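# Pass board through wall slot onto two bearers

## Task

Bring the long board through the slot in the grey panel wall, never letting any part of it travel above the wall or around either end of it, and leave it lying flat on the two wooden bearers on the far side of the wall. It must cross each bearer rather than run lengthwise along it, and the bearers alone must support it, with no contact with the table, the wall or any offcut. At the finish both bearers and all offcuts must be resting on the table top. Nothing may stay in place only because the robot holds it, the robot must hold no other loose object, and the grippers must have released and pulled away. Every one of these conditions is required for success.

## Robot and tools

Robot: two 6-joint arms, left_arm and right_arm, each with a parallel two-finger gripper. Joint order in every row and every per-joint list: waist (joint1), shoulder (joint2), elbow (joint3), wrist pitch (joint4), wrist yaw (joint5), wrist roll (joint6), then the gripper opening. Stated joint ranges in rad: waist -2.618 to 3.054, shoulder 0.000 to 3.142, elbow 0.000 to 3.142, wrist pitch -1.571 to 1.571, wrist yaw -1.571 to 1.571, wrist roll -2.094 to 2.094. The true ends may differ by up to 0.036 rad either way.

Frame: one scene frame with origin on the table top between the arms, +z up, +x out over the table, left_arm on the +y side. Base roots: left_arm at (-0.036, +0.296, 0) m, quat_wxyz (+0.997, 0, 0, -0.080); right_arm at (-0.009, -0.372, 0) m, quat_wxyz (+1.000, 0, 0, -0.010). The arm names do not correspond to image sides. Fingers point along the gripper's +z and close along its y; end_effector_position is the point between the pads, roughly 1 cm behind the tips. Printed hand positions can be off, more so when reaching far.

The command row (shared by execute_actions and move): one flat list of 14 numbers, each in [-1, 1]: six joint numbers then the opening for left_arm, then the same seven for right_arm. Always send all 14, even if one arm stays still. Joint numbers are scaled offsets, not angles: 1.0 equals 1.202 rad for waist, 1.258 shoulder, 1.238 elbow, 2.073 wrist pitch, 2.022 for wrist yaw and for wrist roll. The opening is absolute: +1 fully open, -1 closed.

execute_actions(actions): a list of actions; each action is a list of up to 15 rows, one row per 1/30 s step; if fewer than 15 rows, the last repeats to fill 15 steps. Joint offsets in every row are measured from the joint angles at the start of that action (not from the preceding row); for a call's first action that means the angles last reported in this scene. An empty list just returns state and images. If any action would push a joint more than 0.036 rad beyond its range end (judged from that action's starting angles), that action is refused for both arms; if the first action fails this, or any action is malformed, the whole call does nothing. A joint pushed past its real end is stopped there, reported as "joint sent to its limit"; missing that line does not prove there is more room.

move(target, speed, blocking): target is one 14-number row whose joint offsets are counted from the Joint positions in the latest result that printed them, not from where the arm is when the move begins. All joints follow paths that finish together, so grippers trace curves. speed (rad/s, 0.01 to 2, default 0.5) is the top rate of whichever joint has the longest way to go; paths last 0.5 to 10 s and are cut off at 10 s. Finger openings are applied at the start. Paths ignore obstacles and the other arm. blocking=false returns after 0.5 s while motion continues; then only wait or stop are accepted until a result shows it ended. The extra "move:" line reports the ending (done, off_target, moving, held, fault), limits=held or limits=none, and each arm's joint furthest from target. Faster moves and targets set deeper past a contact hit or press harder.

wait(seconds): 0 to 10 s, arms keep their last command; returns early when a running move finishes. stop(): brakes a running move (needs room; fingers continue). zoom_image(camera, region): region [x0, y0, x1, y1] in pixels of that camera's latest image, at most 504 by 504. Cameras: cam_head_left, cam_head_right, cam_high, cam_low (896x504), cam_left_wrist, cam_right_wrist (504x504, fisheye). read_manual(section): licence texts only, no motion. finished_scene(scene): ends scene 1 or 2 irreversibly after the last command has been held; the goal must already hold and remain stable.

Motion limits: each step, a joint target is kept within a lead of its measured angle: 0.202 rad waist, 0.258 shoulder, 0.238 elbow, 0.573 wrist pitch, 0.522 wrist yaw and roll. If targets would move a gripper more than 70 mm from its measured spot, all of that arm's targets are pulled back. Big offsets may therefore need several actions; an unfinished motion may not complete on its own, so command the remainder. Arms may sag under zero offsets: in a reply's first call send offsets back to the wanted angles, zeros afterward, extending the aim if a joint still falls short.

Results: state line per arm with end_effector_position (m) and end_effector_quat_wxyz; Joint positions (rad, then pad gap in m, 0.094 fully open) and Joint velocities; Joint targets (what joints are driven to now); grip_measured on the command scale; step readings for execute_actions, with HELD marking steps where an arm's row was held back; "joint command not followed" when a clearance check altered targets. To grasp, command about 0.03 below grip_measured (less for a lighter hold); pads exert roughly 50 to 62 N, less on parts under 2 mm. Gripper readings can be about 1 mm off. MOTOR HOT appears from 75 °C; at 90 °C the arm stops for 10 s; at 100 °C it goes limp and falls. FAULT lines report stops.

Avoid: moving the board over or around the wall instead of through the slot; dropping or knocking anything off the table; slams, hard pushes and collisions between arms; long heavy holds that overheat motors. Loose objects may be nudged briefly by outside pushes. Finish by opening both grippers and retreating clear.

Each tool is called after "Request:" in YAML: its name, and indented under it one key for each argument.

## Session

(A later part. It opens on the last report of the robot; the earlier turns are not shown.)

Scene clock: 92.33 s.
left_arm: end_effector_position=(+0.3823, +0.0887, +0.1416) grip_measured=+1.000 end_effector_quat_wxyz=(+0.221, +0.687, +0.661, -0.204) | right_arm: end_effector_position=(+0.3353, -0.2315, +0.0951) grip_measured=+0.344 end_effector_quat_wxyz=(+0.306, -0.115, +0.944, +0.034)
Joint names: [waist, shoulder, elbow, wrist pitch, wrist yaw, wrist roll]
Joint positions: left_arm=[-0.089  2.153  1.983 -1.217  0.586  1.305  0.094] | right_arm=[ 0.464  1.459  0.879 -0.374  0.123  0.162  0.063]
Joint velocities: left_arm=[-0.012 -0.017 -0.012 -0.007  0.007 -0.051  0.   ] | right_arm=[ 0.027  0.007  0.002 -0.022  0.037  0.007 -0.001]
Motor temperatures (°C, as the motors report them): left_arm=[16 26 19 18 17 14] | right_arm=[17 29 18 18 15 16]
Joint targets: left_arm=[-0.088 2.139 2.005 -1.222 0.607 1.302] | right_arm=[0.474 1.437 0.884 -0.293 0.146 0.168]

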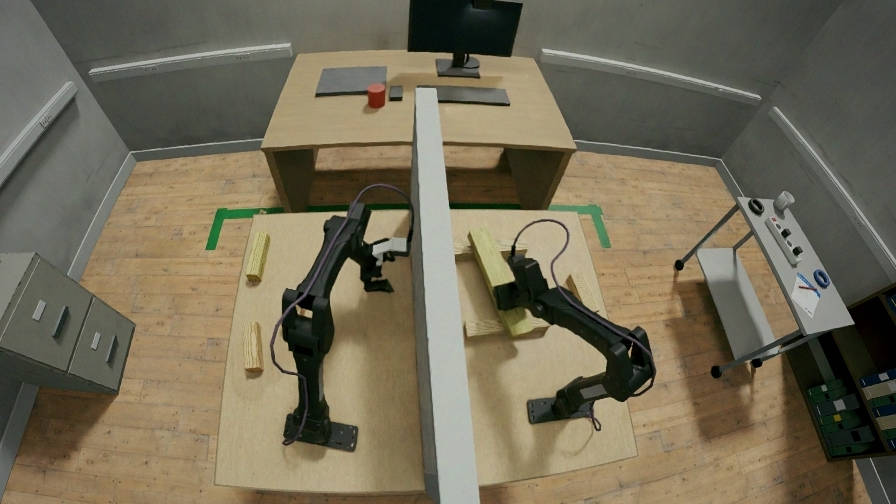

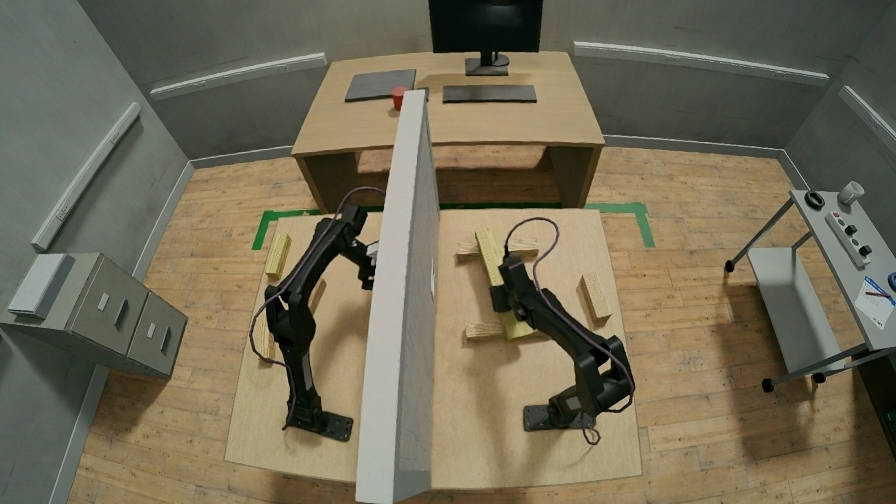

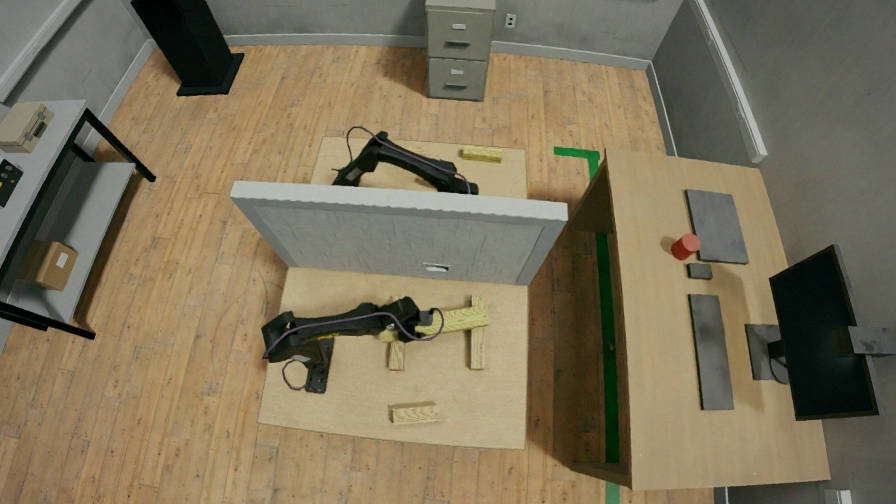

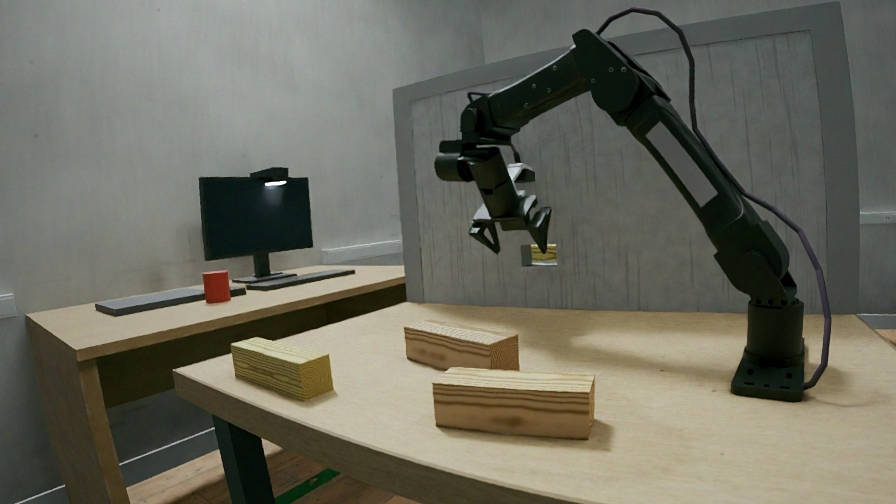

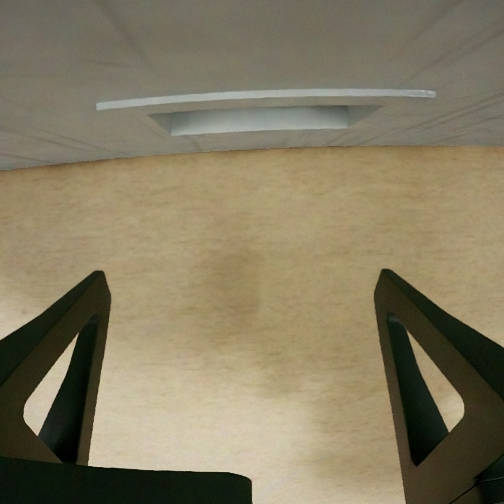

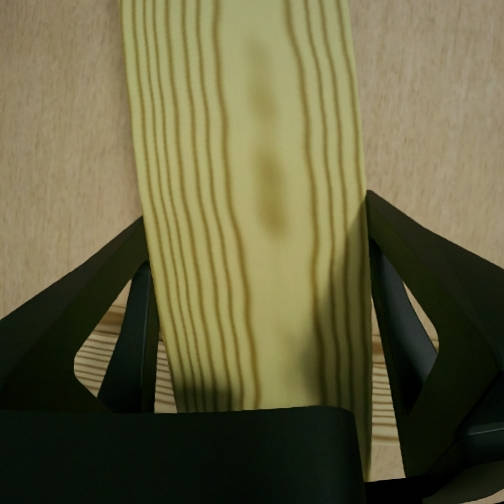

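Request:
execute_actions:
  actions:
    - [[0.0008,-0.01113,0.0178,-0.0024,0.0104,-0.0015,1.0, 0.0083,0.0009,0.0121,0.0408,0.0114,0.0038,0.0], [0.0008,-0.01113,0.0178,-0.0024,0.0104,-0.0015,1.0, 0.0083,0.0036,0.0121,0.0437,0.0114,0.0046,0.0], [0.0008,-0.01113,0.0178,-0.0024,0.0104,-0.0015,1.0, 0.0083,0.0049,0.0121,0.0470,0.0114,0.0056,0.0], [0.0008,-0.01113,0.0178,-0.0024,0.0104,-0.0015,1.0, 0.0083,0.0086,0.0121,0.0505,0.0114,0.0065,0.0], [0.0008,-0.01113,0.0178,-0.0024,0.0104,-0.0015,1.0, 0.0083,0.0150,0.0121,0.0540,0.0114,0.0075,0.0], [0.0008,-0.01113,0.0178,-0.0024,0.0104,-0.0015,1.0, 0.0083,0.0215,0.0121,0.0572,0.0114,0.0084,0.0], [0.0008,-0.01113,0.0178,-0.0024,0.0104,-0.0015,1.0, 0.0083,0.0277,0.0121,0.0600,0.0114,0.0092,0.0], [0.0008,-0.01113,0.0178,-0.0024,0.0104,-0.0015,1.0, 0.0083,0.0332,0.0121,0.0623,0.0114,0.0098,0.0], [0.0008,-0.01113,0.0178,-0.0024,0.0104,-0.0015,1.0, 0.0083,0.0380,0.0121,0.0639,0.0114,0.0103,0.0], [0.0008,-0.01113,0.0178,-0.0024,0.0104,-0.0015,1.0, 0.0083,0.0415,0.0121,0.0646,0.0114,0.0105,0.0], [0.0008,-0.01113,0.0178,-0.0024,0.0104,-0.0015,1.0, 0.0083,0.0436,0.0121,0.0645,0.0114,0.0104,0.0], [0.0008,-0.01113,0.0178,-0.0024,0.0104,-0.0015,1.0, 0.0083,0.0445,0.0121,0.0636,0.0114,0.0102,0.0], [0.0008,-0.01113,0.0178,-0.0024,0.0104,-0.0015,1.0, 0.0083,0.0438,0.0121,0.0619,0.0114,0.0097,0.0], [0.0008,-0.01113,0.0178,-0.0024,0.0104,-0.0015,1.0, 0.0083,0.0429,0.0121,0.0608,0.0114,0.0094,0.0], [0.0008,-0.01113,0.0178,-0.0024,0.0104,-0.0015,1.0, 0.0083,0.0429,0.0121,0.0608,0.0114,0.0094,0.0]]

Request:
wait:
  seconds: 0.3

Request:
zoom_image:
  camera: "cam_high"
  region: [340, 260, 540, 400]

Request:
zoom_image:
  camera: "cam_head_right"
  region: [430, 200, 630, 360]

Request:
zoom_image:
  camera: "cam_head_left"
  region: [430, 200, 630, 360]

Scene clock: 95.40 s.
left_arm: end_effector_position=(+0.3823, +0.0887, +0.1416) grip_measured=+1.000 end_effector_quat_wxyz=(+0.221, +0.687, +0.661, -0.204) | right_arm: end_effector_position=(+0.3415, -0.2285, +0.0772) grip_measured=+0.344 end_effector_quat_wxyz=(+0.295, -0.110, +0.948, +0.033)
Joint names: [waist, shoulder, elbow, wrist pitch, wrist yaw, wrist roll]
Joint positions: left_arm=[-0.089  2.153  1.983 -1.217  0.586  1.305  0.094] | right_arm=[ 0.464  1.527  0.879 -0.33   0.123  0.175  0.063]
Joint velocities: left_arm=[ 0.007  0.017  0.007  0.022  0.007 -0.037  0.   ] | right_arm=[ 0.002  0.012  0.002 -0.081  0.022 -0.037  0.001]
Motor temperatures (°C, as the motors report them): left_arm=[16 26 19 18 16 14] | right_arm=[17 28 18 19 15 16]
Joint targets: left_arm=[-0.088 2.139 2.005 -1.222 0.607 1.302] | right_arm=[0.474 1.513 0.894 -0.248 0.146 0.181]
Step readings (joint positions):
0: left_arm=[-0.089 2.153 1.983 -1.217 0.586 1.305] | right_arm=[0.464 1.459 0.879 -0.374 0.123 0.162]
1: left_arm=[-0.089 2.153 1.983 -1.217 0.586 1.305] | right_arm=[0.464 1.460 0.879 -0.374 0.123 0.163]
2: left_arm=[-0.089 2.153 1.983 -1.217 0.586 1.305] | right_arm=[0.464 1.462 0.879 -0.372 0.123 0.163]
4: left_arm=[-0.089 2.153 1.983 -1.217 0.586 1.305] | right_arm=[0.464 1.469 0.879 -0.365 0.123 0.165]
8: left_arm=[-0.089 2.153 1.983 -1.217 0.586 1.305] | right_arm=[0.464 1.495 0.879 -0.344 0.123 0.171]
15: Joint positions above

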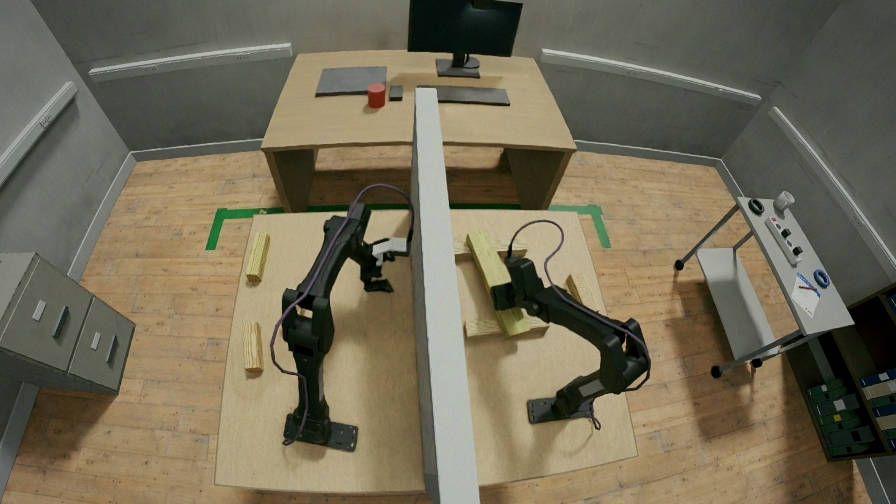

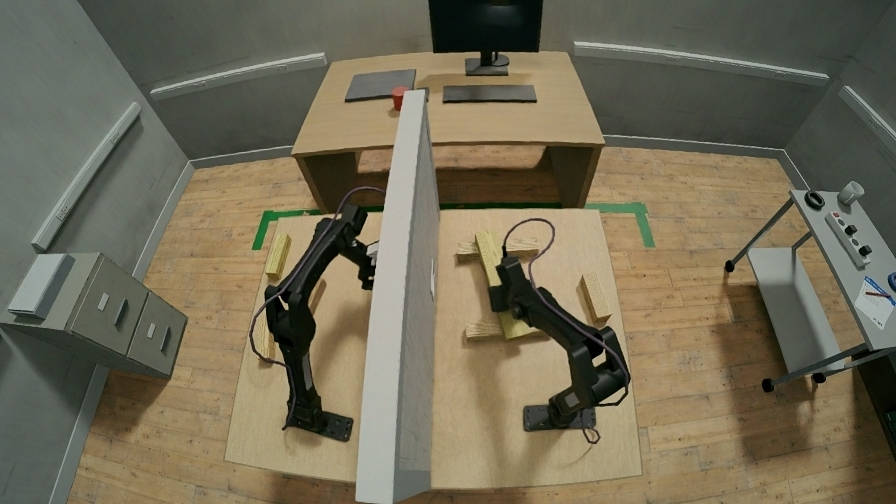

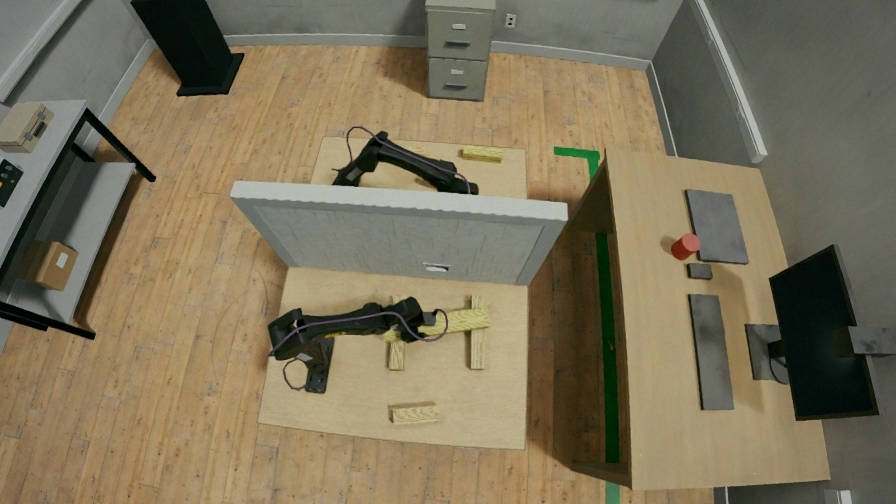

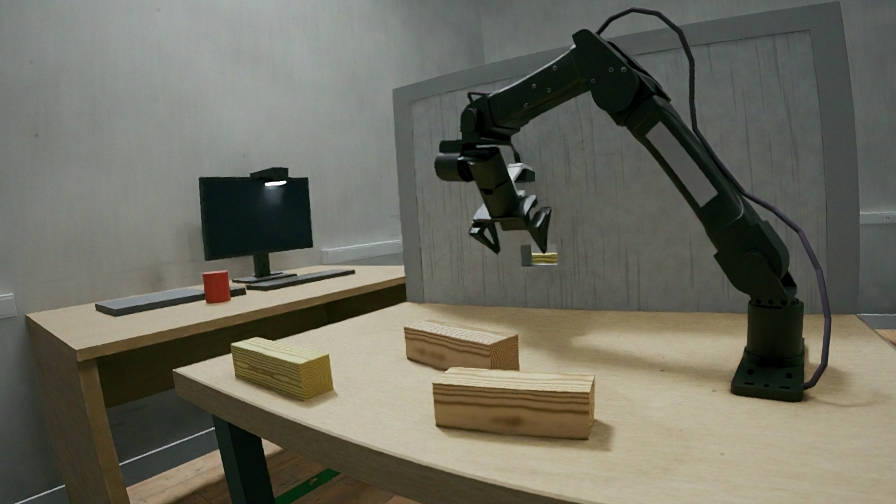

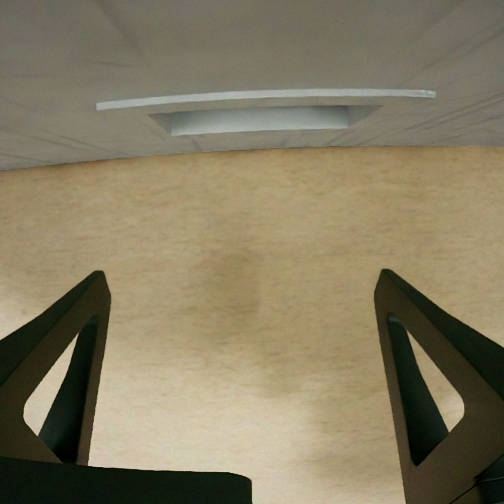

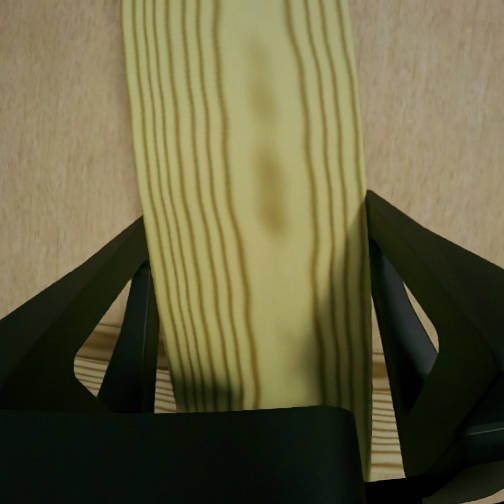

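Scene clock: 95.70 s.
left_arm: end_effector_position=(+0.3823, +0.0887, +0.1416) grip_measured=+1.000 end_effector_quat_wxyz=(+0.221, +0.687, +0.661, -0.204) | right_arm: end_effector_position=(+0.3419, -0.2283, +0.0776) grip_measured=+0.344 end_effector_quat_wxyz=(+0.297, -0.110, +0.948, +0.033)
Joint names: [waist, shoulder, elbow, wrist pitch, wrist yaw, wrist roll]
Joint positions: left_arm=[-0.089  2.153  1.983 -1.217  0.586  1.305  0.094] | right_arm=[ 0.464  1.527  0.879 -0.327  0.123  0.176  0.063]
Joint velocities: left_arm=[ 0.012 -0.012 -0.002  0.022  0.007 -0.095  0.   ] | right_arm=[ 0.022  0.002  0.007  0.051 -0.051 -0.051 -0.002]
Motor temperatures (°C, as the motors report them): left_arm=[16 26 19 18 16 14] | right_arm=[17 28 18 19 15 16]
Joint targets: left_arm=[-0.088 2.139 2.005 -1.222 0.607 1.302] | right_arm=[0.474 1.513 0.894 -0.248 0.146 0.181]
wait: 0.30 s; at rest by 0.23 s

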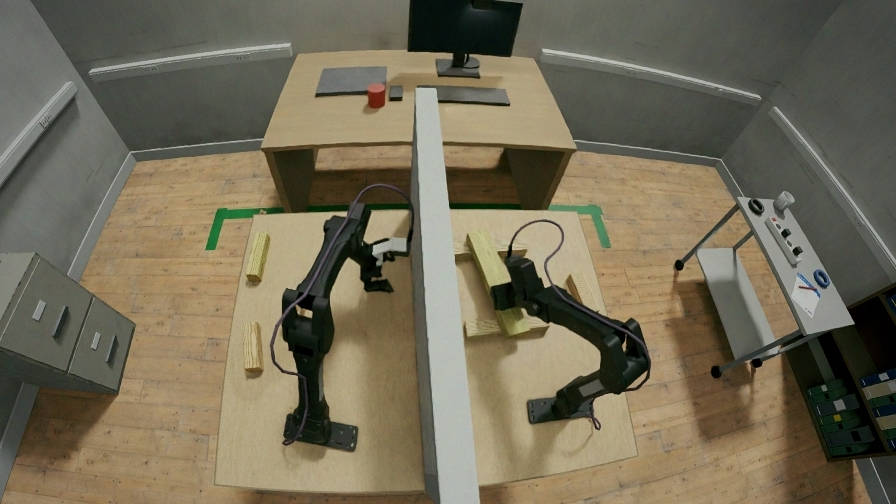

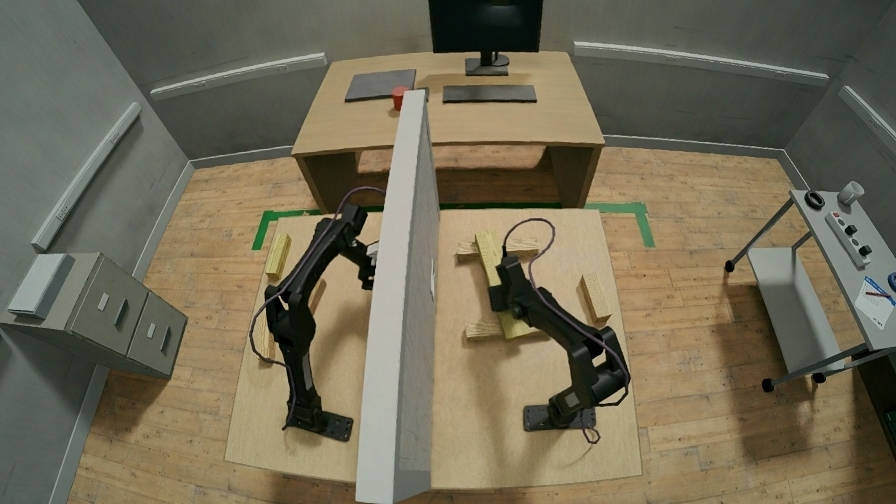

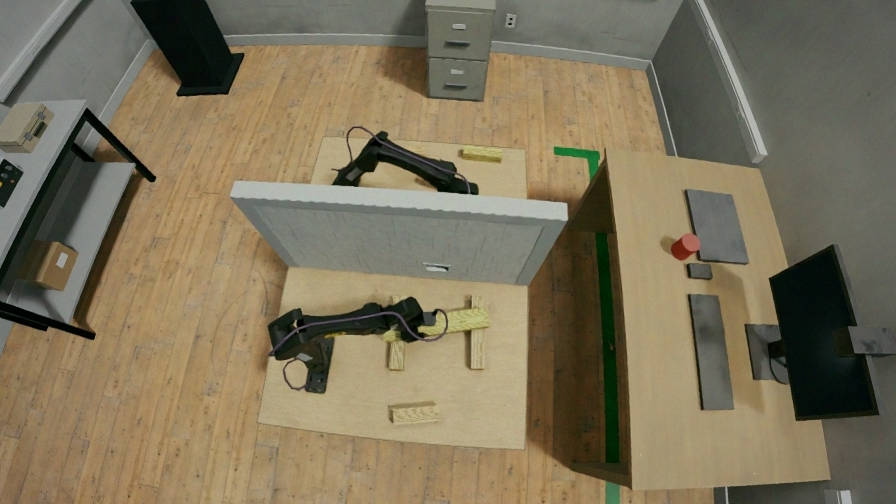

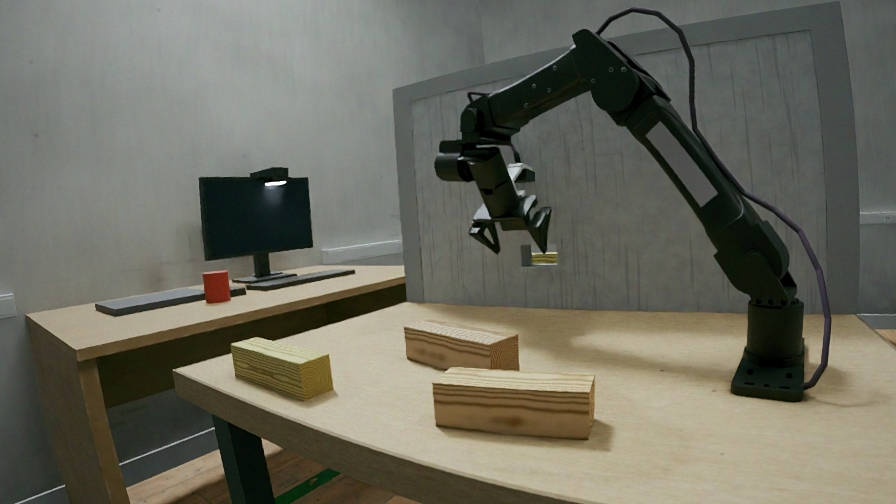

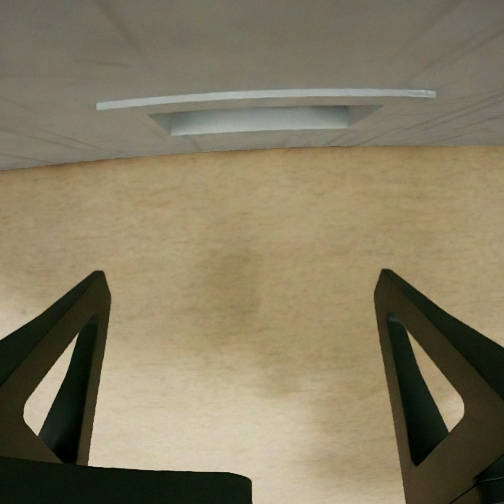

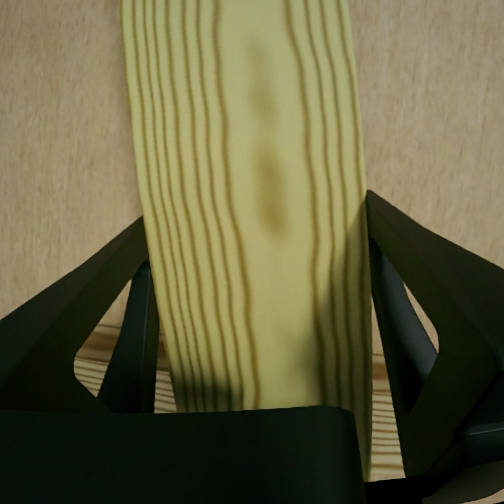

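Region (340, 260, 540, 400) of cam_high's 896x504 image, scaled by 2.520, with more detail than that image has; it fills the top 353 rows of this view, and the rest is white.

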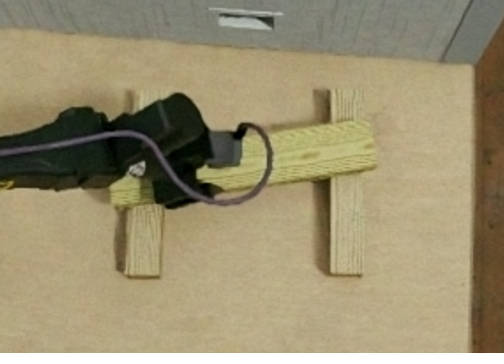

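Region (430, 200, 630, 360) of cam_head_right's 896x504 image, scaled by 2.520, with more detail than that image has; it fills the top 403 rows of this view, and the rest is white.

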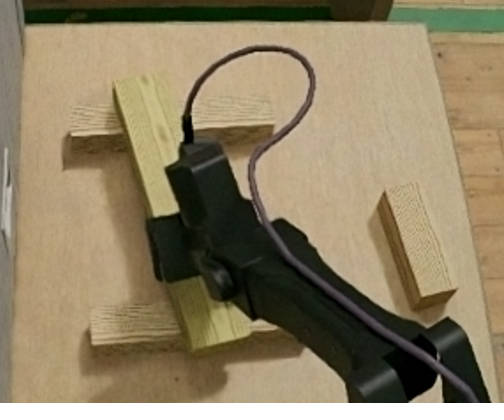

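Region (430, 200, 630, 360) of cam_head_left's 896x504 image, scaled by 2.520, with more detail than that image has; it fills the top 403 rows of this view, and the rest is white.

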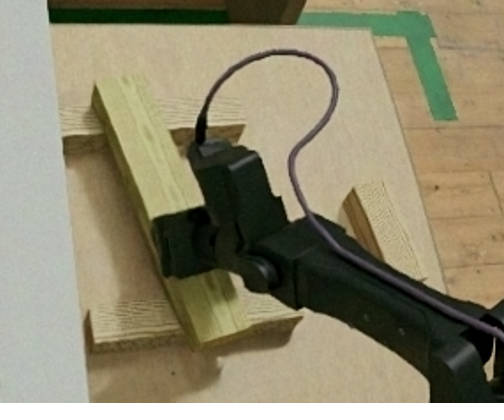

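Request:
zoom_image:
  camera: "cam_low"
  region: [500, 225, 580, 285]

Request:
zoom_image:
  camera: "cam_head_right"
  region: [450, 300, 560, 360]

Request:
zoom_image:
  camera: "cam_head_left"
  region: [445, 220, 555, 280]

Region (500, 225, 580, 285) of cam_low's 896x504 image, scaled by 6.300, with more detail than that image has; it fills the top 378 rows of this view, and the rest is white.

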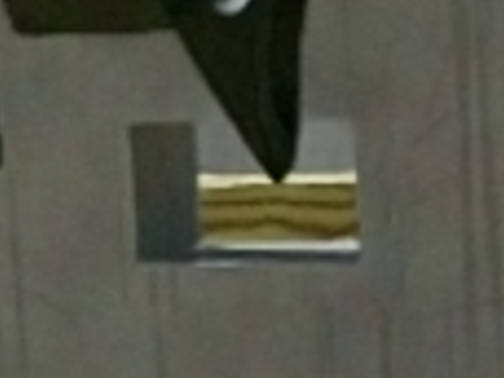

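Region (450, 300, 560, 360) of cam_head_right's 896x504 image, scaled by 4.582, with more detail than that image has; it fills the top 275 rows of this view, and the rest is white.

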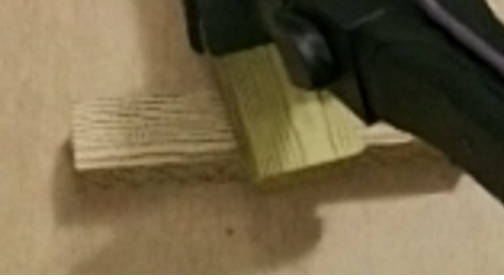

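Region (445, 220, 555, 280) of cam_head_left's 896x504 image, scaled by 4.582, with more detail than that image has; it fills the top 275 rows of this view, and the rest is white.

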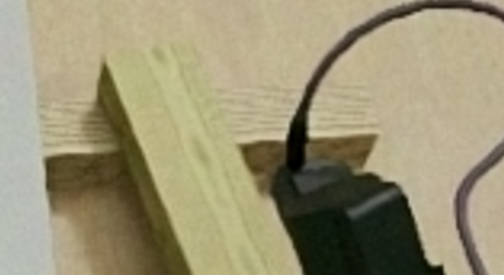

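Request:
execute_actions:
  actions:
    - [[0.0008,-0.01113,0.0178,-0.0024,0.0104,-0.0015,1.0, 0.0083,-0.0135,-0.0097,0.0397,0.0114,0.0025,0.0], [0.0008,-0.01113,0.0178,-0.0024,0.0104,-0.0015,1.0, 0.0083,-0.0135,-0.0105,0.0420,0.0114,0.0025,0.0], [0.0008,-0.01113,0.0178,-0.0024,0.0104,-0.0015,1.0, 0.0083,-0.0135,-0.0089,0.0447,0.0114,0.0025,0.0], [0.0008,-0.01113,0.0178,-0.0024,0.0104,-0.0015,1.0, 0.0083,-0.0135,-0.0093,0.0476,0.0114,0.0025,0.0], [0.0008,-0.01113,0.0178,-0.0024,0.0104,-0.0015,1.0, 0.0083,-0.0135,-0.0120,0.0504,0.0114,0.0025,0.0], [0.0008,-0.01113,0.0178,-0.0024,0.0104,-0.0015,1.0, 0.0083,-0.0135,-0.0163,0.0531,0.0114,0.0025,0.0], [0.0008,-0.01113,0.0178,-0.0024,0.0104,-0.0015,1.0, 0.0083,-0.0135,-0.0204,0.0553,0.0114,0.0025,0.0], [0.0008,-0.01113,0.0178,-0.0024,0.0104,-0.0015,1.0, 0.0083,-0.0135,-0.0242,0.0572,0.0114,0.0025,0.0], [0.0008,-0.01113,0.0178,-0.0024,0.0104,-0.0015,1.0, 0.0083,-0.0135,-0.0274,0.0585,0.0114,0.0025,0.0], [0.0008,-0.01113,0.0178,-0.0024,0.0104,-0.0015,1.0, 0.0083,-0.0135,-0.0297,0.0591,0.0114,0.0025,0.0], [0.0008,-0.01113,0.0178,-0.0024,0.0104,-0.0015,1.0, 0.0083,-0.0135,-0.0312,0.0590,0.0114,0.0025,0.0], [0.0008,-0.01113,0.0178,-0.0024,0.0104,-0.0015,1.0, 0.0083,-0.0135,-0.0317,0.0583,0.0114,0.0025,0.0], [0.0008,-0.01113,0.0178,-0.0024,0.0104,-0.0015,1.0, 0.0083,-0.0135,-0.0313,0.0569,0.0114,0.0025,0.0], [0.0008,-0.01113,0.0178,-0.0024,0.0104,-0.0015,1.0, 0.0083,-0.0135,-0.0307,0.0560,0.0114,0.0025,0.0], [0.0008,-0.01113,0.0178,-0.0024,0.0104,-0.0015,1.0, 0.0083,-0.0135,-0.0307,0.0560,0.0114,0.0025,0.0]]

Request:
wait:
  seconds: 0.3

Request:
zoom_image:
  camera: "cam_low"
  region: [500, 225, 580, 285]

Request:
zoom_image:
  camera: "cam_head_left"
  region: [430, 200, 630, 360]

Scene clock: 98.27 s.
left_arm: end_effector_position=(+0.3823, +0.0887, +0.1416) grip_measured=+1.000 end_effector_quat_wxyz=(+0.221, +0.687, +0.661, -0.204) | right_arm: end_effector_position=(+0.3418, -0.2293, +0.0728) grip_measured=+0.344 end_effector_quat_wxyz=(+0.303, -0.108, +0.946, +0.033)
Joint names: [waist, shoulder, elbow, wrist pitch, wrist yaw, wrist roll]
Joint positions: left_arm=[-0.089  2.153  1.983 -1.217  0.586  1.305  0.094] | right_arm=[ 0.464  1.527  0.85  -0.287  0.127  0.176  0.063]
Joint velocities: left_arm=[-0.007  0.002  0.017 -0.051  0.022 -0.037  0.   ] | right_arm=[ 0.007 -0.022 -0.002 -0.022 -0.022 -0.007  0.   ]
Motor temperatures (°C, as the motors report them): left_arm=[16 26 19 18 16 14] | right_arm=[17 28 18 20 15 16]
Joint targets: left_arm=[-0.088 2.139 2.005 -1.222 0.607 1.302] | right_arm=[0.474 1.510 0.841 -0.211 0.146 0.180]
Step readings (joint positions):
0: left_arm=[-0.089 2.153 1.983 -1.217 0.586 1.305] | right_arm=[0.464 1.527 0.879 -0.327 0.123 0.176]
1: left_arm=[-0.089 2.153 1.983 -1.217 0.586 1.305] | right_arm=[0.464 1.527 0.876 -0.325 0.123 0.176]
2: left_arm=[-0.089 2.153 1.983 -1.217 0.586 1.305] | right_arm=[0.464 1.527 0.873 -0.321 0.123 0.176]
4: left_arm=[-0.089 2.153 1.983 -1.217 0.586 1.305] | right_arm=[0.464 1.527 0.868 -0.318 0.123 0.176]
8: left_arm=[-0.089 2.153 1.983 -1.217 0.586 1.305] | right_arm=[0.464 1.527 0.858 -0.305 0.124 0.176]
15: Joint positions above

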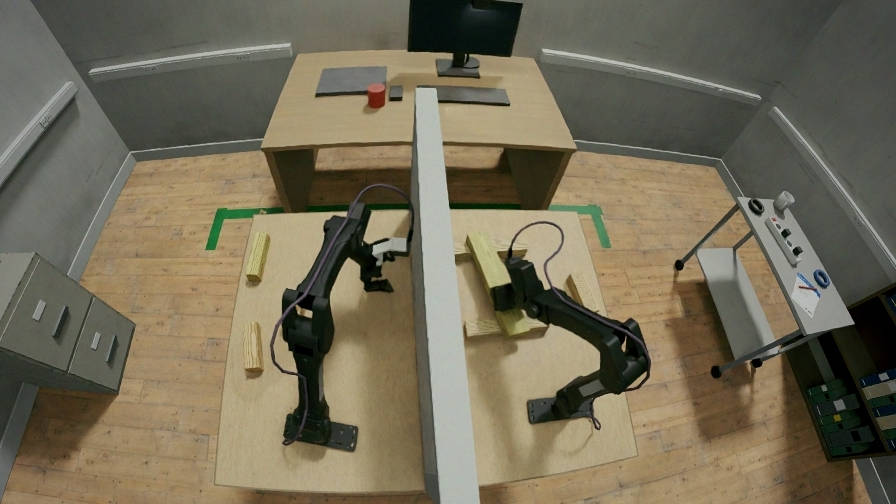

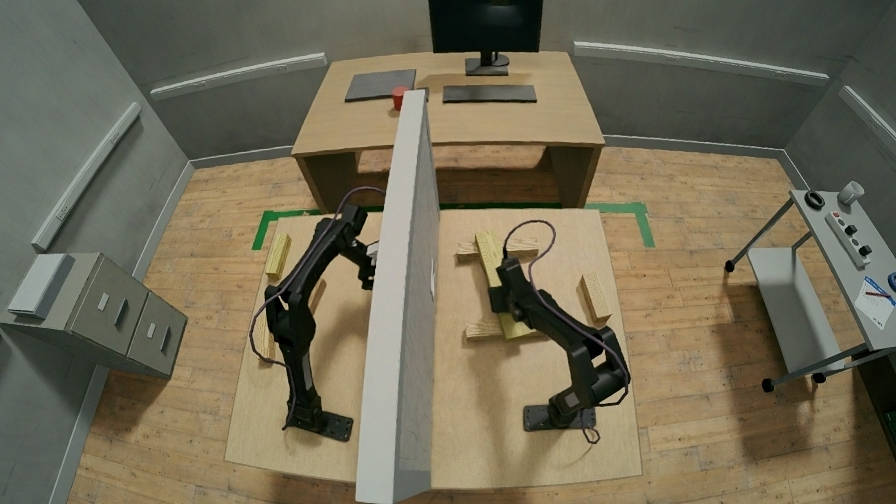

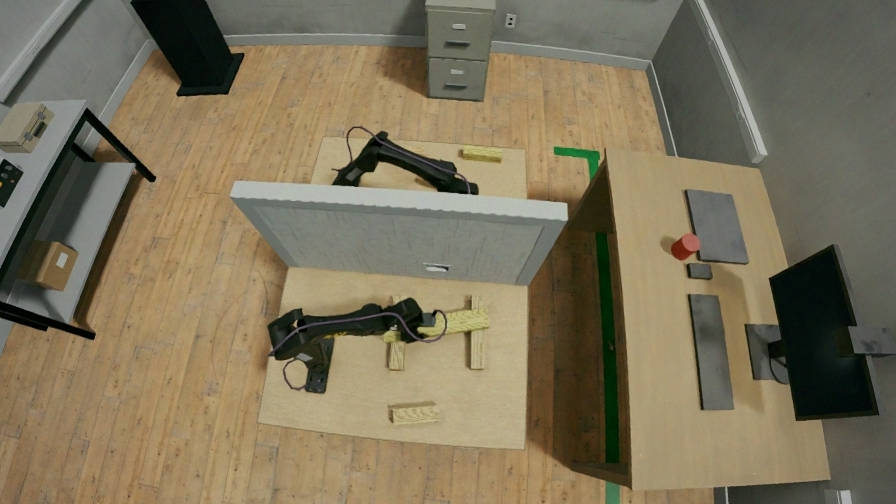

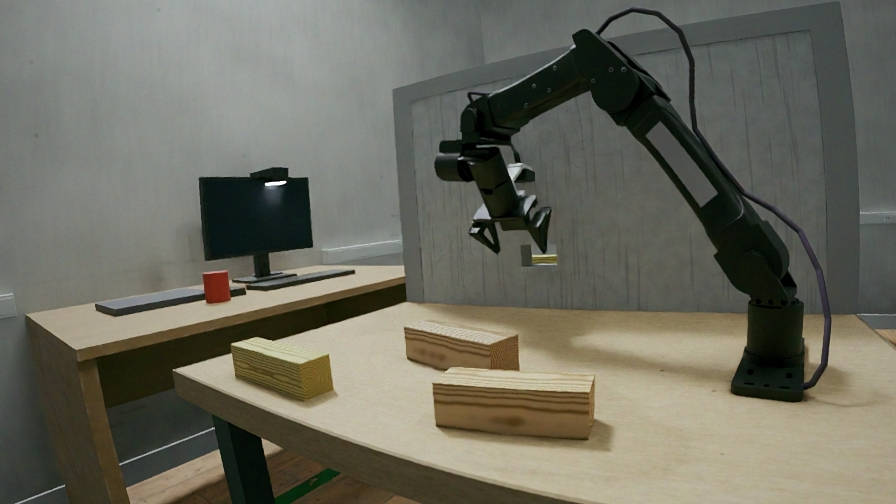

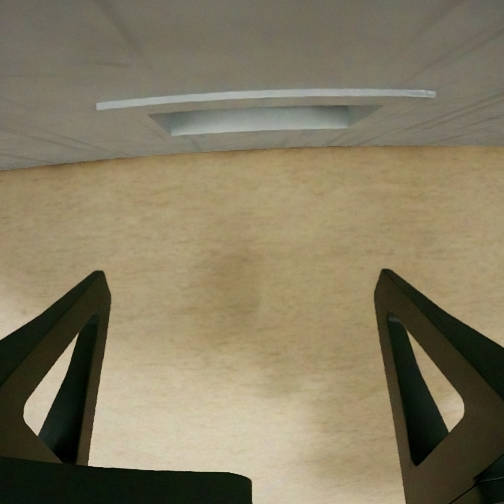

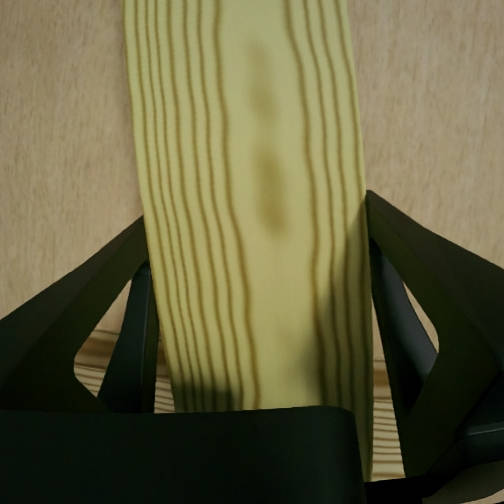

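Scene clock: 98.57 s.
left_arm: end_effector_position=(+0.3823, +0.0887, +0.1416) grip_measured=+1.000 end_effector_quat_wxyz=(+0.221, +0.687, +0.661, -0.204) | right_arm: end_effector_position=(+0.3417, -0.2293, +0.0726) grip_measured=+0.344 end_effector_quat_wxyz=(+0.303, -0.108, +0.946, +0.033)
Joint names: [waist, shoulder, elbow, wrist pitch, wrist yaw, wrist roll]
Joint positions: left_arm=[-0.089  2.153  1.983 -1.217  0.586  1.305  0.094] | right_arm=[ 0.464  1.527  0.85  -0.287  0.127  0.176  0.063]
Joint velocities: left_arm=[-0.027  0.017 -0.017 -0.051 -0.037 -0.037  0.   ] | right_arm=[ 0.002 -0.022  0.012 -0.007 -0.066  0.007  0.   ]
Motor temperatures (°C, as the motors report them): left_arm=[16 26 19 18 16 14] | right_arm=[17 28 18 20 15 16]
Joint targets: left_arm=[-0.088 2.139 2.005 -1.222 0.607 1.302] | right_arm=[0.474 1.510 0.840 -0.211 0.146 0.180]
wait: 0.30 s; at rest by 0.17 s

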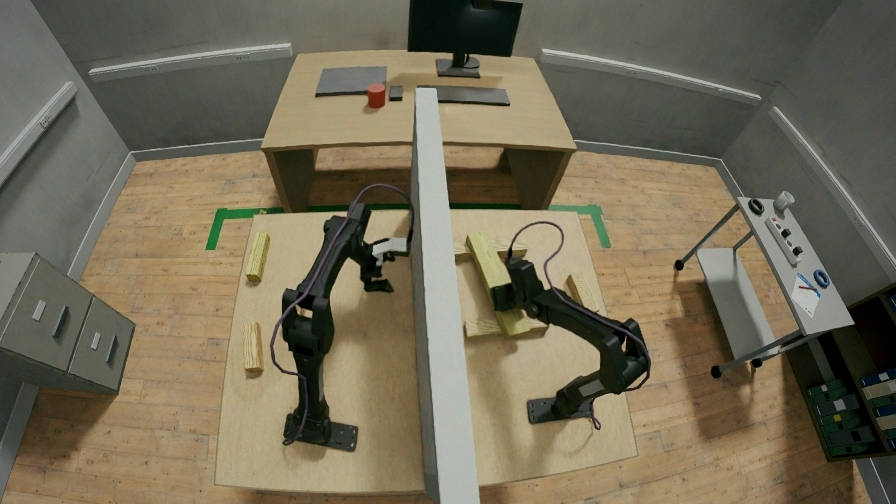

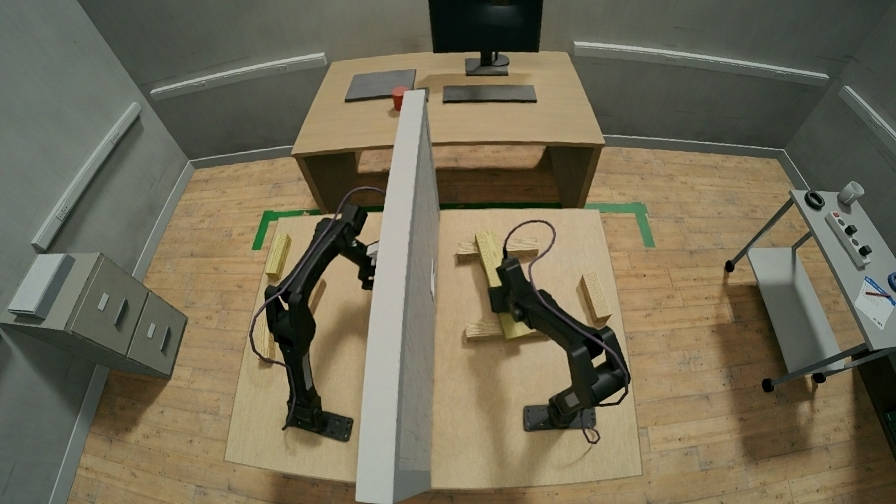

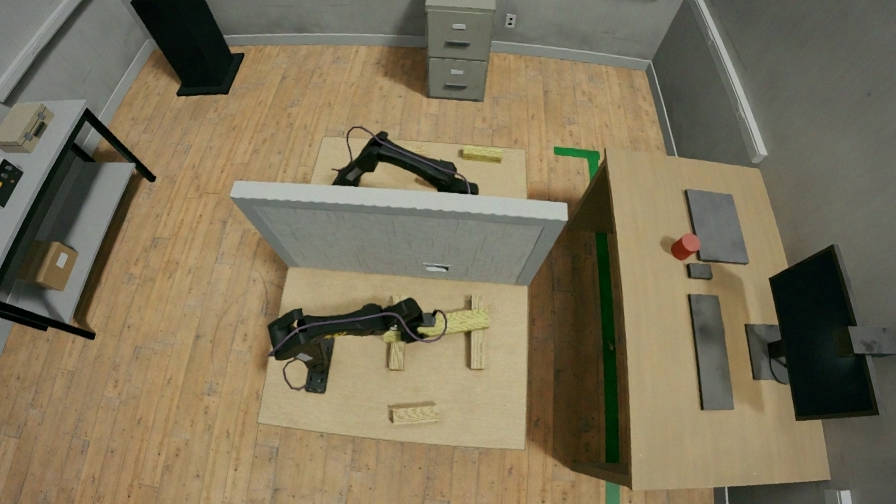

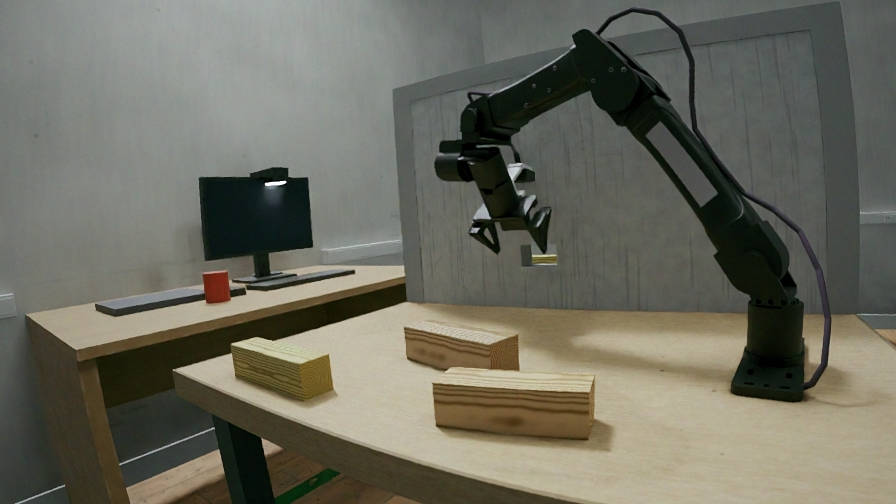

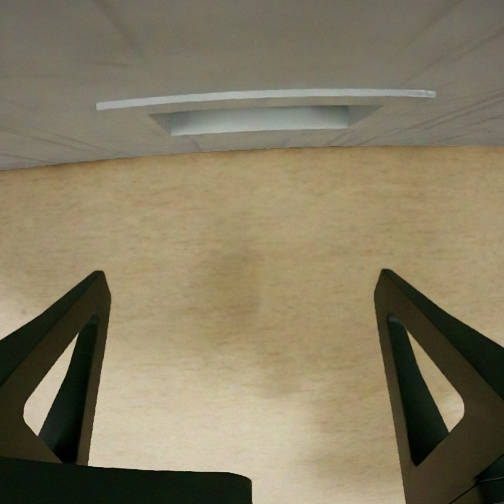

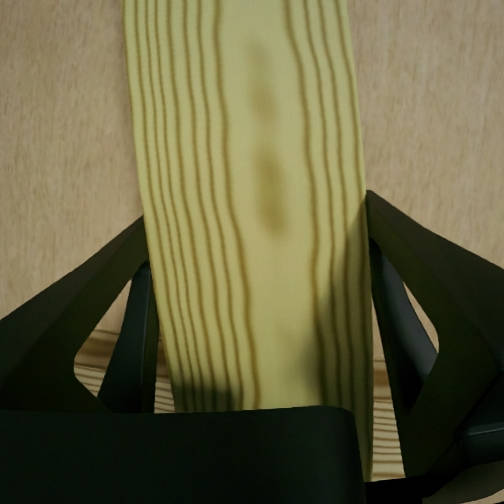

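Region (500, 225, 580, 285) of cam_low's 896x504 image, scaled by 6.300, with more detail than that image has; it fills the top 378 rows of this view, and the rest is white.

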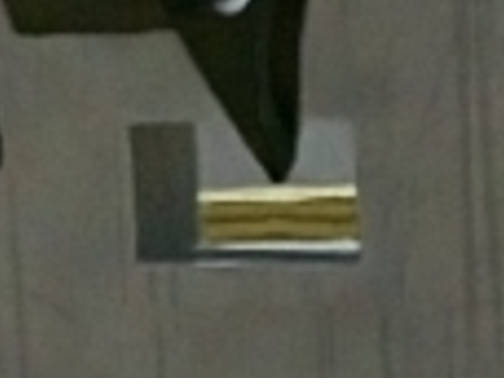

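Region (430, 200, 630, 360) of cam_head_left's 896x504 image, scaled by 2.520, with more detail than that image has; it fills the top 403 rows of this view, and the rest is white.

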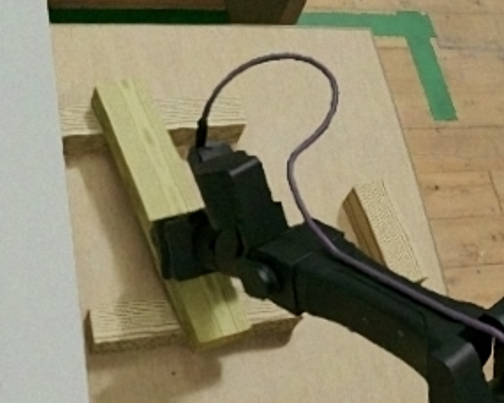

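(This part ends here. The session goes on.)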